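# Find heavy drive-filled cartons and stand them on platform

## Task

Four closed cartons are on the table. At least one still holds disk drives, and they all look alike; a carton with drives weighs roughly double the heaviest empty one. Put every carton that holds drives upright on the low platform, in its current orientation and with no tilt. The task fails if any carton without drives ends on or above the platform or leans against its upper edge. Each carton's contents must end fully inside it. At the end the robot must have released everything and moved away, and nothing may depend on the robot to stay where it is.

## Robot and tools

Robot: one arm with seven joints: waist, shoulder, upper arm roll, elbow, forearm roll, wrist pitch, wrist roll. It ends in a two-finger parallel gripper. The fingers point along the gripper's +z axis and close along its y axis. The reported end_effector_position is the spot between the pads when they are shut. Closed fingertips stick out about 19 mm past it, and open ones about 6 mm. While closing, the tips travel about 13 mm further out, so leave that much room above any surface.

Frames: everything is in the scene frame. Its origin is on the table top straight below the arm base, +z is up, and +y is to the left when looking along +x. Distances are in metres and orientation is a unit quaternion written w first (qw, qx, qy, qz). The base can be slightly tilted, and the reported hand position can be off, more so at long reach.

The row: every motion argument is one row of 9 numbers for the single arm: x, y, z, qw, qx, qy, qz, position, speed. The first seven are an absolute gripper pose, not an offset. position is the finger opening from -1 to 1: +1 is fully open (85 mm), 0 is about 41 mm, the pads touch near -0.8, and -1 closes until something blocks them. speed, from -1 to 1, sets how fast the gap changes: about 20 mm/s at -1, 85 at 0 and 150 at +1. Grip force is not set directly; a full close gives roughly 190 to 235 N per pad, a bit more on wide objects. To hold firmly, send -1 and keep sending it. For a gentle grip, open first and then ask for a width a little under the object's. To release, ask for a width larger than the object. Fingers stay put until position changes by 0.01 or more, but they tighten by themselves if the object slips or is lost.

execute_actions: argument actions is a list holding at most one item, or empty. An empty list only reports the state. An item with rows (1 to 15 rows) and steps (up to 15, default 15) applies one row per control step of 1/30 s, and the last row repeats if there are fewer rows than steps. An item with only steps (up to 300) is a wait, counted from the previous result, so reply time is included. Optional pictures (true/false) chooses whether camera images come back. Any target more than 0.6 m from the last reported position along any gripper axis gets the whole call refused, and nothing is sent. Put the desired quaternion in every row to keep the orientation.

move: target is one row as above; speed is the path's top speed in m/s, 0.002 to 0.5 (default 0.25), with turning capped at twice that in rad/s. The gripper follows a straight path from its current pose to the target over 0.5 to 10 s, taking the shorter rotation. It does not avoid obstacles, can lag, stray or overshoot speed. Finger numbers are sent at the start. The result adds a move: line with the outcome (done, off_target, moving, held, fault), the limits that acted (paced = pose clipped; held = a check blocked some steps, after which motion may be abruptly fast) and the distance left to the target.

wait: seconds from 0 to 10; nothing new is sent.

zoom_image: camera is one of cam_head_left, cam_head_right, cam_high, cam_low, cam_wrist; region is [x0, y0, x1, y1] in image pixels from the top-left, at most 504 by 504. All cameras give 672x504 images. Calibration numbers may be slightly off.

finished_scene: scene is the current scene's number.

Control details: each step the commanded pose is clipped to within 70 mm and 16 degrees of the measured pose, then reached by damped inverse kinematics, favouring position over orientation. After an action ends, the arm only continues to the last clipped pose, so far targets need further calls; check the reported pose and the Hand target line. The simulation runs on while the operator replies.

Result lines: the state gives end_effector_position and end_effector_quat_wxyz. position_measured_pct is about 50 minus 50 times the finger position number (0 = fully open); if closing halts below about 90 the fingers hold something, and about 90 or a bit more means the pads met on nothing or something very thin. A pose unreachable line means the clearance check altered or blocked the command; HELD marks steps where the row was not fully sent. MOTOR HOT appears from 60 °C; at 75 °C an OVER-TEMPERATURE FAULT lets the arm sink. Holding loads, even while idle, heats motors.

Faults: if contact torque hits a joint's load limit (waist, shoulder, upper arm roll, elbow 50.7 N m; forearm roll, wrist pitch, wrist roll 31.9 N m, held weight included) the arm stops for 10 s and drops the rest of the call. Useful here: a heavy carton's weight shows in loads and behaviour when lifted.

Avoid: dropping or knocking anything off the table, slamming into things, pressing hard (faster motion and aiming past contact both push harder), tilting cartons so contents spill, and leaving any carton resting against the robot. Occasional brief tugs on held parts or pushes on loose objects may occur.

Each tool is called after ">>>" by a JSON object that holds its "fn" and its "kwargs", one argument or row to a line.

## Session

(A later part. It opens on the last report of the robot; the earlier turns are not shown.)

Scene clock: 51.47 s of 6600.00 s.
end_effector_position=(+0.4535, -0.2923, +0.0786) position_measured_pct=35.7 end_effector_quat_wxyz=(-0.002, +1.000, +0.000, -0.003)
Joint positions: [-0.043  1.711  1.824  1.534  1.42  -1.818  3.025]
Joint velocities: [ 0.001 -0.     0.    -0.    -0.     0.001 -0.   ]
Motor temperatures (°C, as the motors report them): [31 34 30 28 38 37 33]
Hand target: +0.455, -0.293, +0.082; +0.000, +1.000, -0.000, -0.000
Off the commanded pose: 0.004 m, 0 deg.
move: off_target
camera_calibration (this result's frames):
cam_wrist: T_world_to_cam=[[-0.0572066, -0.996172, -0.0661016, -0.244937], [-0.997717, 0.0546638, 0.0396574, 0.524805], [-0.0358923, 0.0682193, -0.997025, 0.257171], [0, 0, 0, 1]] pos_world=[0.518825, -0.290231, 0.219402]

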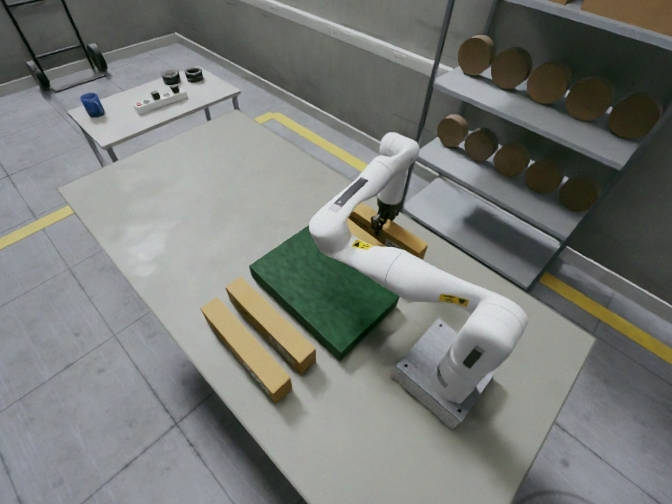

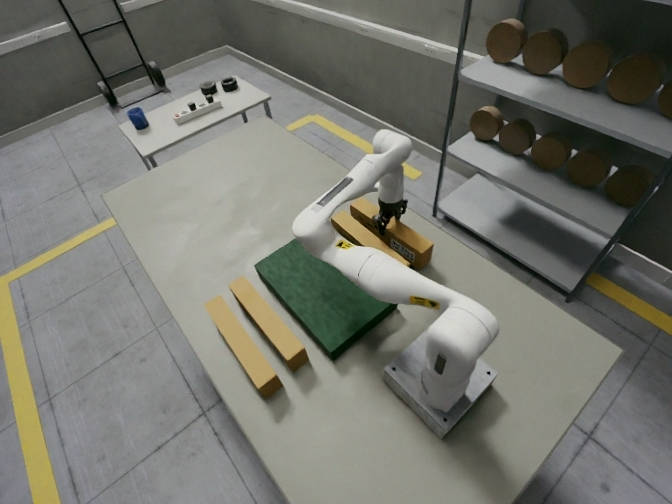

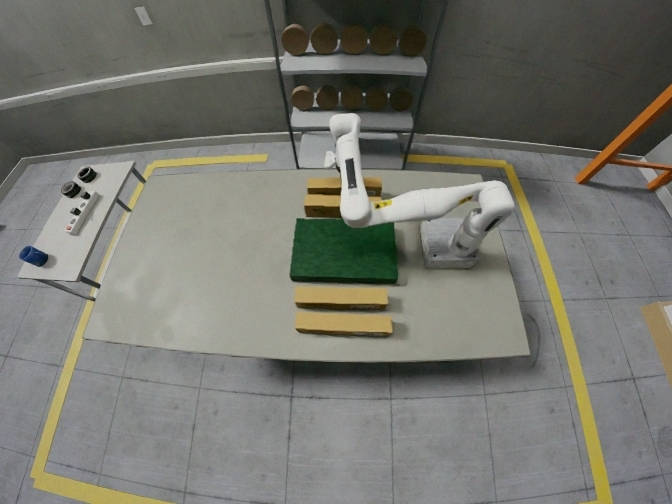

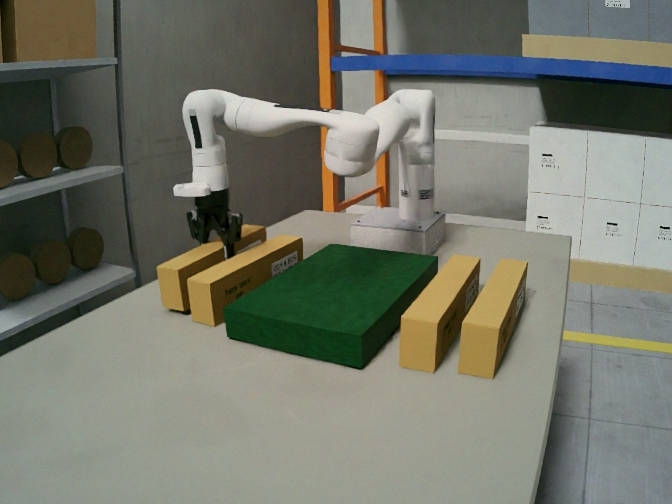

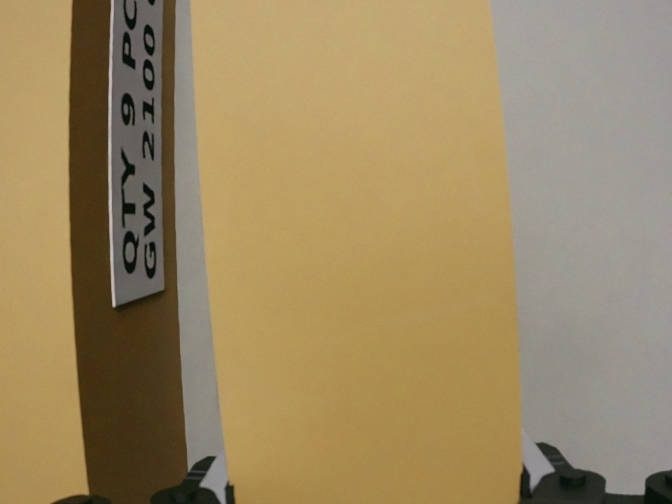

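3.4 mm: likely the half-weight decoy. Put it down and check the other side.

>>> {"fn": "move", "kwargs": {
  "target": [0.455, -0.294, 0.065, 0, 1, 0, 0, -1, 0],
  "speed": 0.03
}}

>>> {"fn": "execute_actions", "kwargs": {
  "actions": [
    {"rows":[[0.455,-0.2935,0.065,0,1,0,0,0.7,0]],"steps":10}
  ],
  "pictures": false
}}

>>> {"fn": "move", "kwargs": {
  "target": [0.455, -0.2935, 0.12, 0, 1, 0, 0, 0.7, 0],
  "speed": 0.12
}}

>>> {"fn": "move", "kwargs": {
  "target": [0.462, 0.208, 0.12, 0, 1, 0, 0, 0.7, 0],
  "speed": 0.3
}}

Scene clock: 63.70 s of 6600.00 s.
end_effector_position=(+0.4548, -0.2939, +0.0658) position_measured_pct=35.7 end_effector_quat_wxyz=(+0.000, +1.000, -0.000, +0.000)
Joint positions: [-0.044  1.732  1.811  1.536  1.395 -1.8    3.021]
Joint velocities: [ 0.     0.     0.     0.    -0.    -0.001 -0.   ]
Motor temperatures (°C, as the motors report them): [31 34 30 28 38 37 33]
Hand target: +0.455, -0.294, +0.065; -0.000, +1.000, +0.000, +0.000
Off the commanded pose: 0.001 m, 0 deg.
After step 90, 8.53 s passed at rest.
move: done
camera_calibration (this result's frames):
cam_wrist: T_world_to_cam=[[-0.0577795, -0.996331, -0.0631296, -0.247288], [-0.997871, 0.0557217, 0.0338865, 0.527542], [-0.0302445, 0.0649531, -0.99743, 0.241033], [0, 0, 0, 1]] pos_world=[0.51942, -0.291432, 0.206926]

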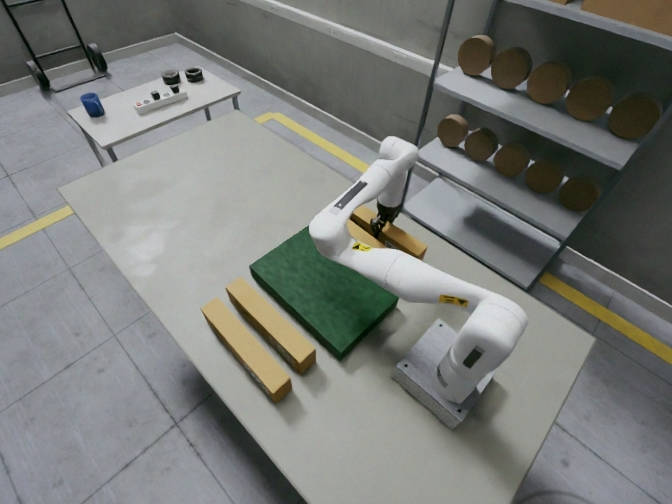

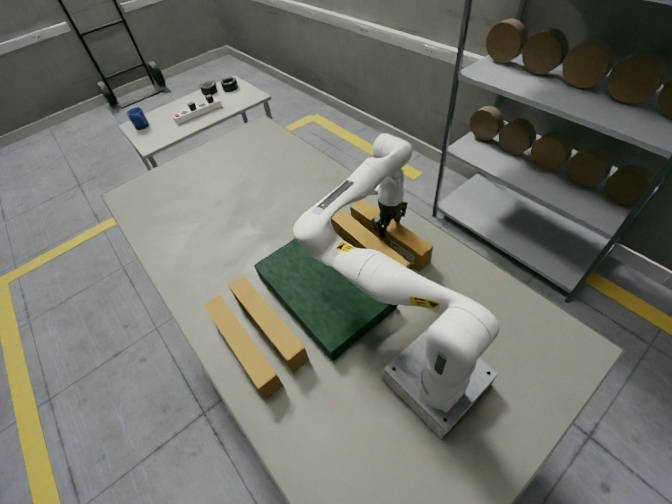

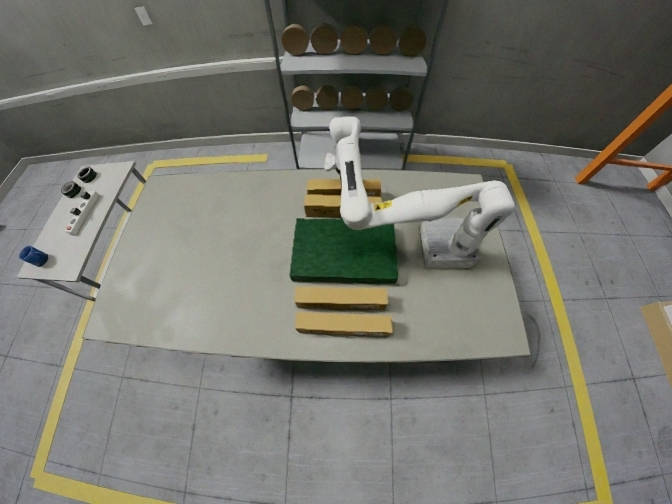

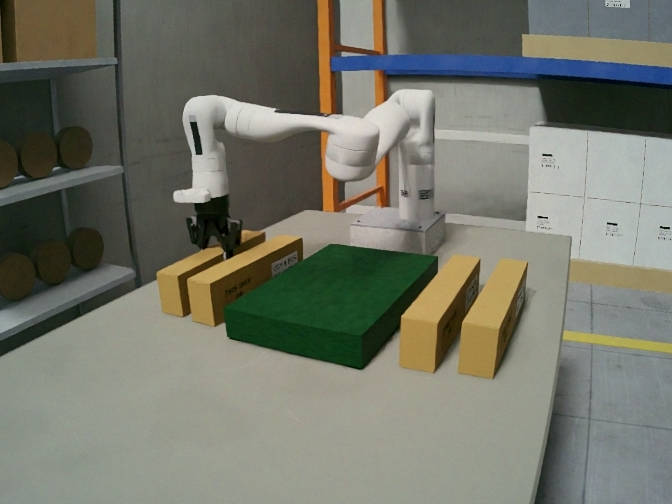

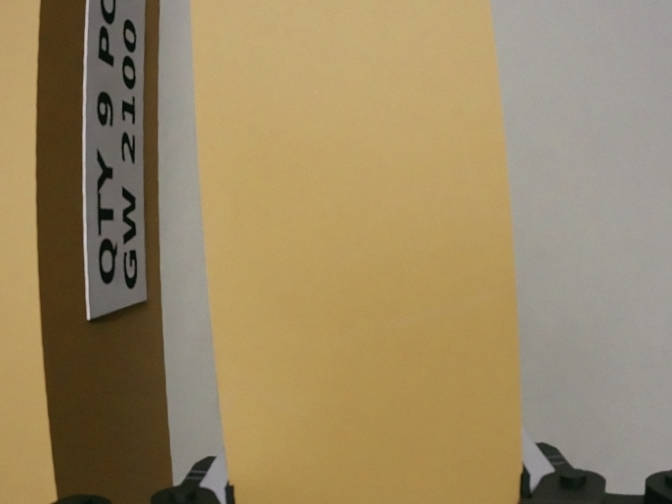

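Scene clock: 64.03 s of 6600.00 s.
end_effector_position=(+0.4550, -0.2935, +0.0650) position_measured_pct=16.3 end_effector_quat_wxyz=(+0.000, +1.000, -0.000, +0.000)
Joint positions: [-0.045  1.733  1.81   1.537  1.394 -1.799  3.021]
Joint velocities: [ 0.001 -0.    -0.    -0.    -0.    -0.001  0.001]
Motor temperatures (°C, as the motors report them): [31 34 30 28 38 37 33]
Hand target: +0.455, -0.293, +0.065; -0.000, +1.000, +0.000, +0.000
Off the commanded pose: 0.000 m, 0 deg.
Steps of this call (steps 1 to 10: all 10 steps of this action). Readings (end_effector_position | what the end effector reports):
1: (+0.4549, -0.2938, +0.0658) | position_measured_pct=35.7
2: (+0.4549, -0.2937, +0.0653) | position_measured_pct=35.7
4: (+0.4549, -0.2935, +0.0649) | position_measured_pct=31.3
8: (+0.4550, -0.2935, +0.0650) | position_measured_pct=19.8
10: the state above

Scene clock: 65.07 s of 6600.00 s.
end_effector_position=(+0.4548, -0.2935, +0.1199) position_measured_pct=15.1 end_effector_quat_wxyz=(+0.000, +1.000, +0.000, -0.000)
Joint positions: [-0.032  1.647  1.869  1.519  1.474 -1.862  3.03 ]
Joint velocities: [ 0.001 -0.003  0.001 -0.001 -0.002 -0.002 -0.001]
Motor temperatures (°C, as the motors report them): [31 34 30 28 38 37 33]
Hand target: +0.455, -0.294, +0.120; +0.000, +1.000, -0.000, -0.000
Off the commanded pose: 0.000 m, 0 deg.
move: done
camera_calibration (this result's frames):
cam_wrist: T_world_to_cam=[[-0.0569118, -0.996399, -0.0628506, -0.243964], [-0.997898, 0.0548177, 0.0345567, 0.525316], [-0.030987, 0.0646852, -0.997425, 0.295202], [0, 0, 0, 1]] pos_world=[0.519475, -0.290978, 0.260955]

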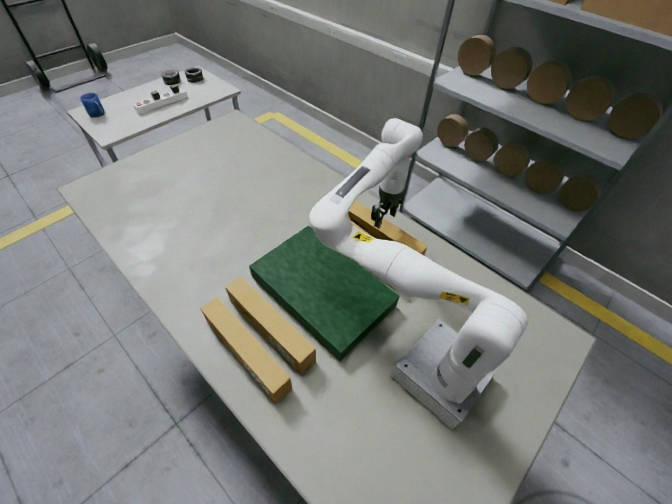

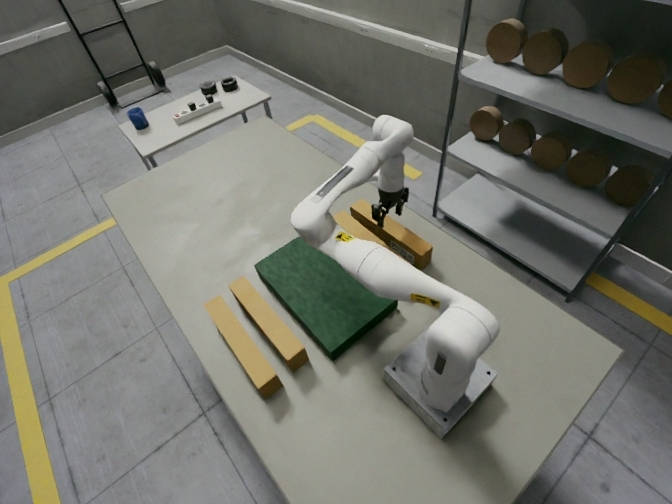

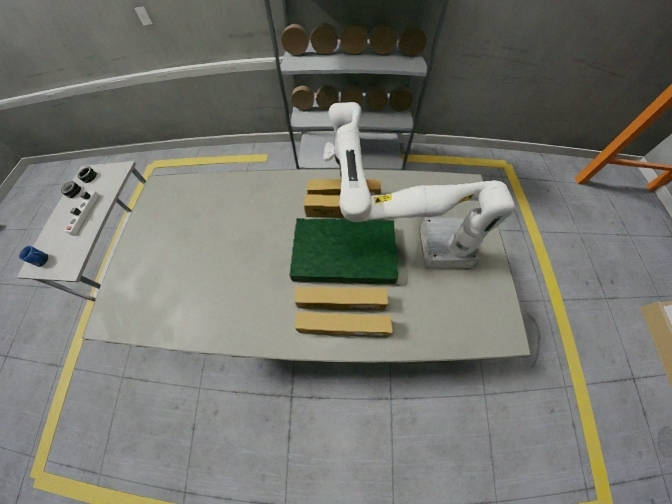

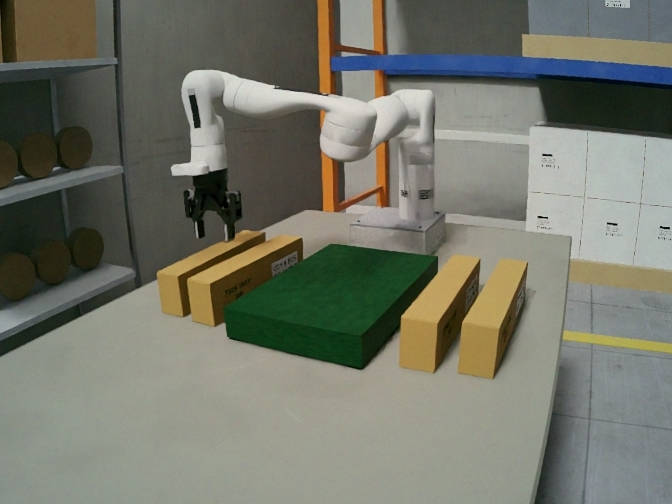

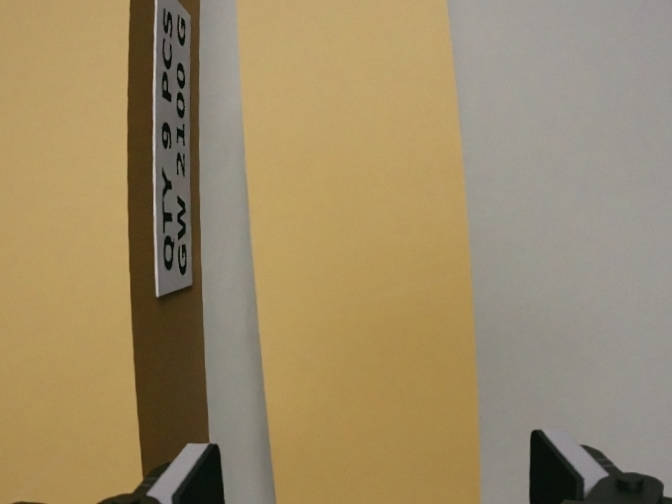

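Scene clock: 67.20 s of 6600.00 s.
end_effector_position=(+0.4602, +0.2086, +0.1199) position_measured_pct=15.1 end_effector_quat_wxyz=(-0.000, +1.000, -0.000, +0.000)
Joint positions: [-1.055  1.719  1.958  1.66   1.446 -1.963  2.12 ]
Joint velocities: [-0.004  0.     0.001 -0.    -0.001 -0.     0.   ]
Motor temperatures (°C, as the motors report them): [31 34 30 28 38 37 33]
Hand target: +0.460, +0.209, +0.120; -0.000, +1.000, -0.000, +0.000
Off the commanded pose: 0.002 m, 0 deg.
move: done
camera_calibration (this result's frames):
cam_wrist: T_world_to_cam=[[-0.0574223, -0.996294, -0.0640375, 0.257038], [-0.9979, 0.0553517, 0.0336538, 0.503134], [-0.0299845, 0.0658355, -0.99738, 0.262243], [0, 0, 0, 1]] pos_world=[0.5247, 0.210971, 0.261083]

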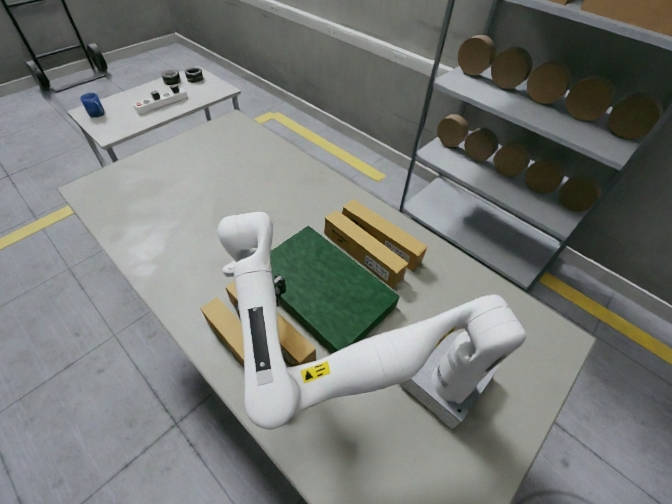

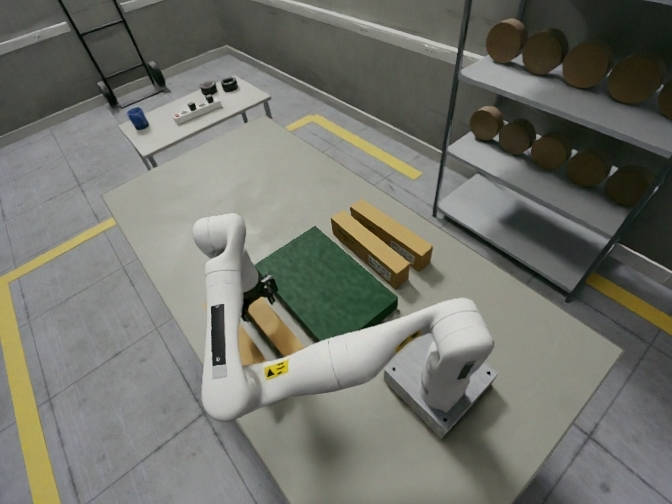

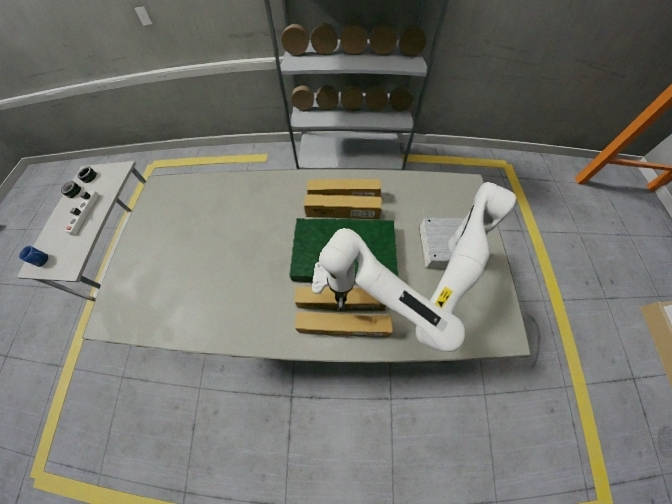

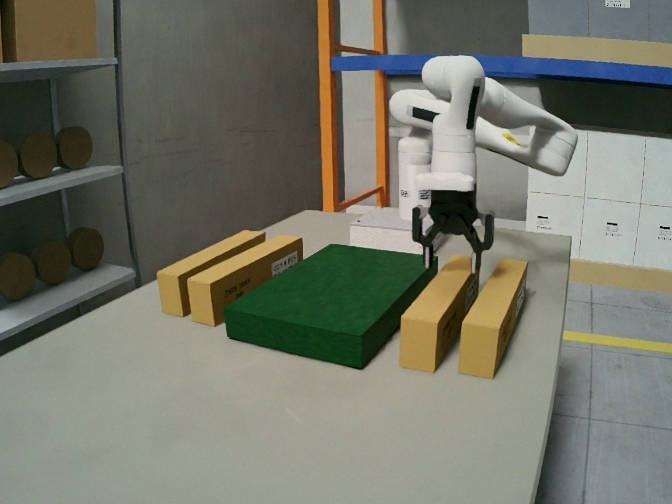

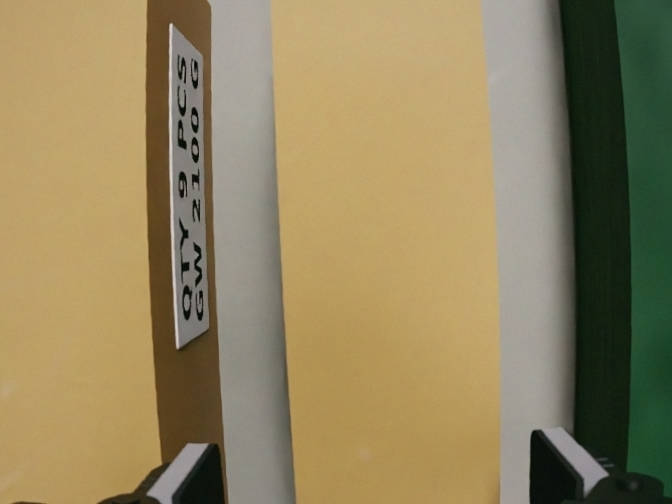

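>>> {"fn": "move", "kwargs": {
  "target": [0.462, 0.2033, 0.064, 0, 1, 0, 0, 0.7, 0],
  "speed": 0.08
}}

>>> {"fn": "execute_actions", "kwargs": {
  "actions": [
    {"rows":[[0.462,0.2033,0.064,0,1,0,0,-1,0]],"steps":14}
  ],
  "pictures": false
}}

>>> {"fn": "move", "kwargs": {
  "target": [0.462, 0.2033, 0.082, 0, 1, 0, 0, -1, 0],
  "speed": 0.04
}}

Scene clock: 75.30 s of 6600.00 s.
end_effector_position=(+0.4621, +0.2035, +0.0640) position_measured_pct=15.1 end_effector_quat_wxyz=(-0.000, +1.000, -0.000, +0.000)
Joint positions: [-1.063  1.811  1.889  1.679  1.353 -1.902  2.11 ]
Joint velocities: [-0.001  0.003 -0.001  0.     0.001  0.002  0.   ]
Motor temperatures (°C, as the motors report them): [31 34 30 28 38 37 33]
Hand target: +0.462, +0.203, +0.064; -0.000, +1.000, +0.000, -0.000
Off the commanded pose: 0.000 m, 0 deg.
After step 90, 4.10 s passed at rest.
move: done
camera_calibration (this result's frames):
cam_wrist: T_world_to_cam=[[-0.056933, -0.996342, -0.0637314, 0.248231], [-0.997915, 0.0548474, 0.0340108, 0.50732], [-0.0303909, 0.0655349, -0.997387, 0.20714], [0, 0, 0, 1]] pos_world=[0.52669, 0.205923, 0.205164]

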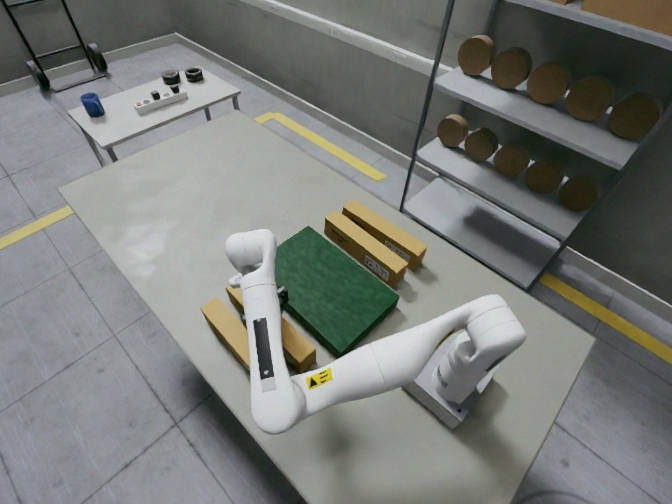

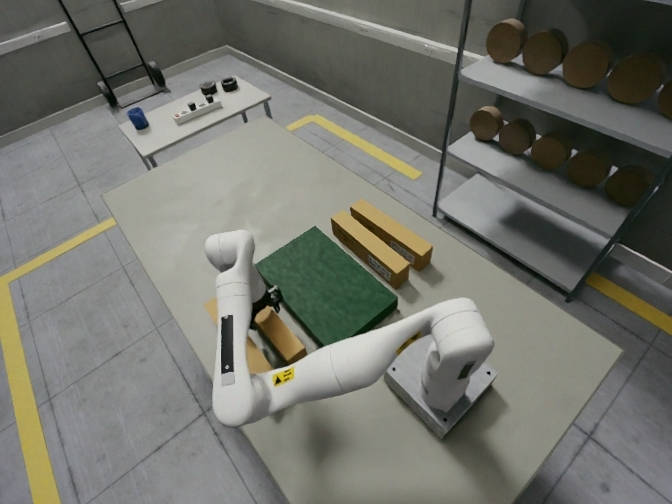

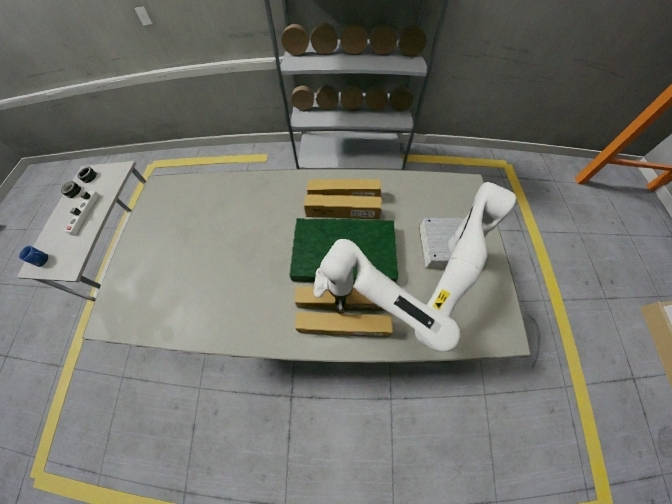

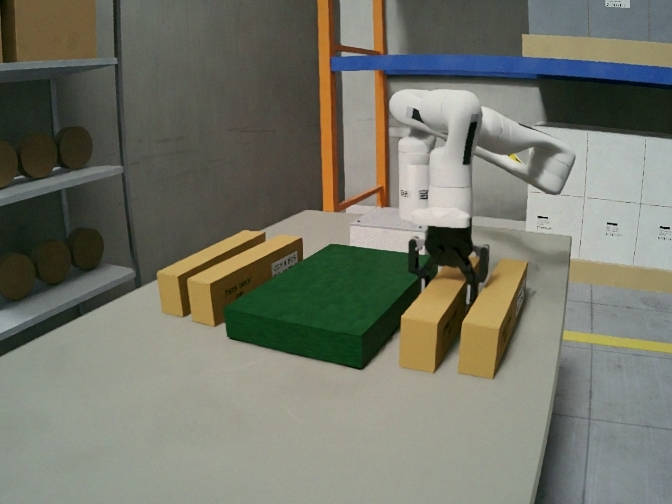

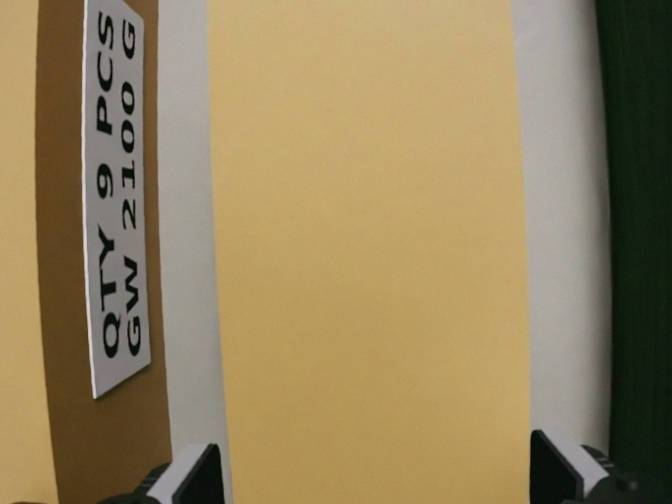

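Scene clock: 75.77 s of 6600.00 s.
end_effector_position=(+0.4621, +0.2034, +0.0646) position_measured_pct=36.1 end_effector_quat_wxyz=(-0.000, +1.000, -0.000, +0.000)
Joint positions: [-1.063  1.811  1.89   1.68   1.353 -1.903  2.111]
Joint velocities: [ 0.001 -0.001 -0.    -0.    -0.     0.     0.001]
Motor temperatures (°C, as the motors report them): [31 34 30 28 38 37 33]
Hand target: +0.462, +0.203, +0.064; +0.000, +1.000, -0.000, -0.000
Off the commanded pose: 0.001 m, 0 deg.
Steps of this call (steps 1 to 14: all 14 steps of this action). Readings (end_effector_position | what the end effector reports):
1: (+0.4621, +0.2035, +0.0640) | position_measured_pct=15.1
2: (+0.4620, +0.2034, +0.0640) | position_measured_pct=15.5
4: (+0.4620, +0.2033, +0.0640) | position_measured_pct=19.8
8: (+0.4620, +0.2033, +0.0640) | position_measured_pct=31.0
14: the state above

Scene clock: 76.70 s of 6600.00 s.
end_effector_position=(+0.4618, +0.2031, +0.0816) position_measured_pct=36.1 end_effector_quat_wxyz=(+0.000, +1.000, +0.000, -0.000)
Joint positions: [-1.057  1.783  1.911  1.677  1.384 -1.922  2.119]
Joint velocities: [ 0.001 -0.002  0.    -0.    -0.001 -0.002 -0.   ]
Motor temperatures (°C, as the motors report them): [31 34 30 28 38 37 33]
Hand target: +0.462, +0.203, +0.082; +0.000, +1.000, -0.000, +0.000
Off the commanded pose: 0.001 m, 0 deg.
move: done
camera_calibration (this result's frames):
cam_wrist: T_world_to_cam=[[-0.0569376, -0.99642, -0.0624871, 0.248848], [-0.99789, 0.0548429, 0.034741, 0.506367], [-0.0311897, 0.0643333, -0.997441, 0.225232], [0, 0, 0, 1]] pos_world=[0.526492, 0.205697, 0.222613]

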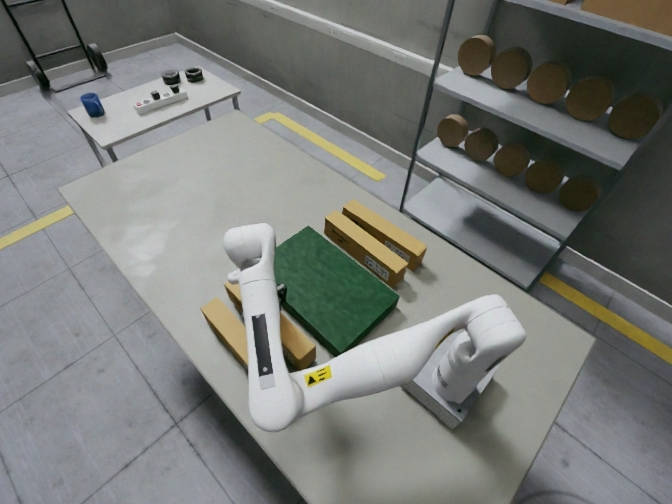

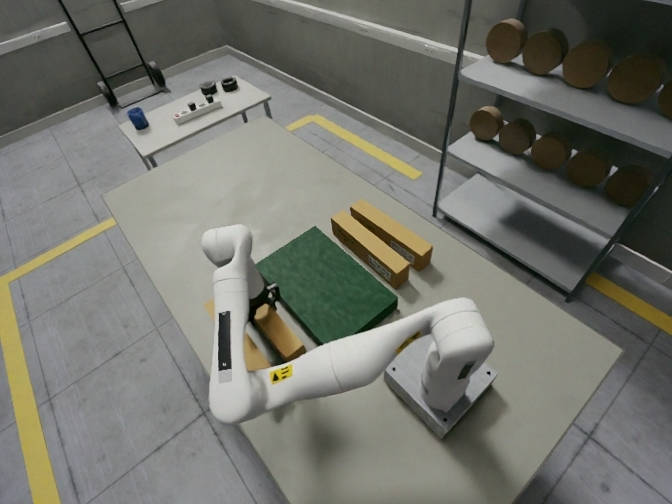

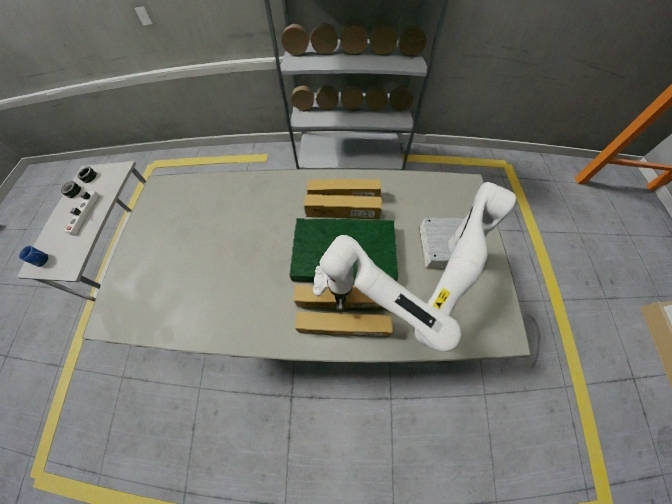

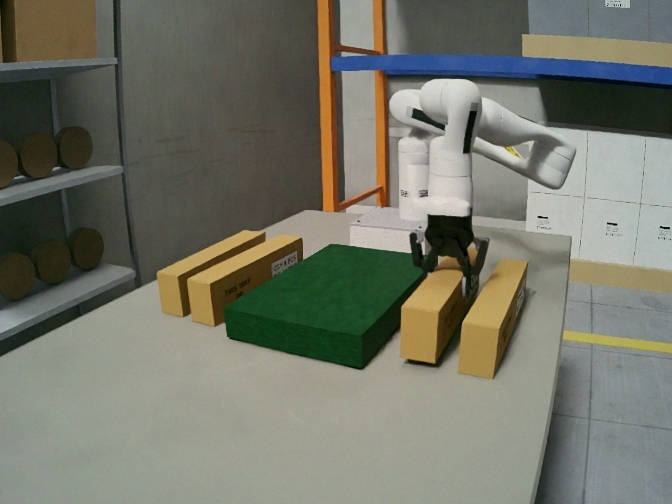

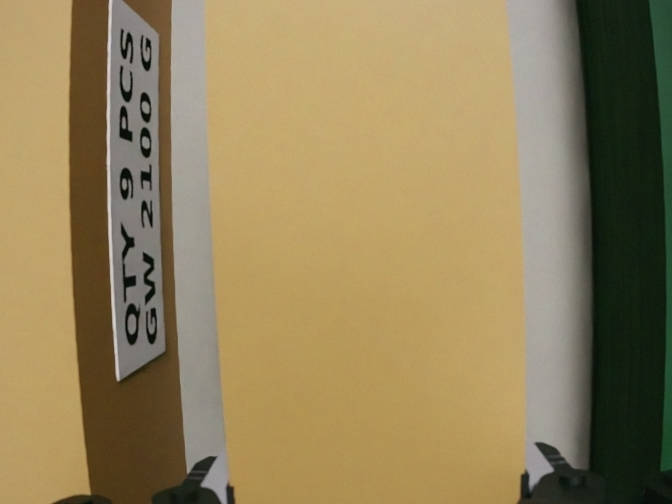

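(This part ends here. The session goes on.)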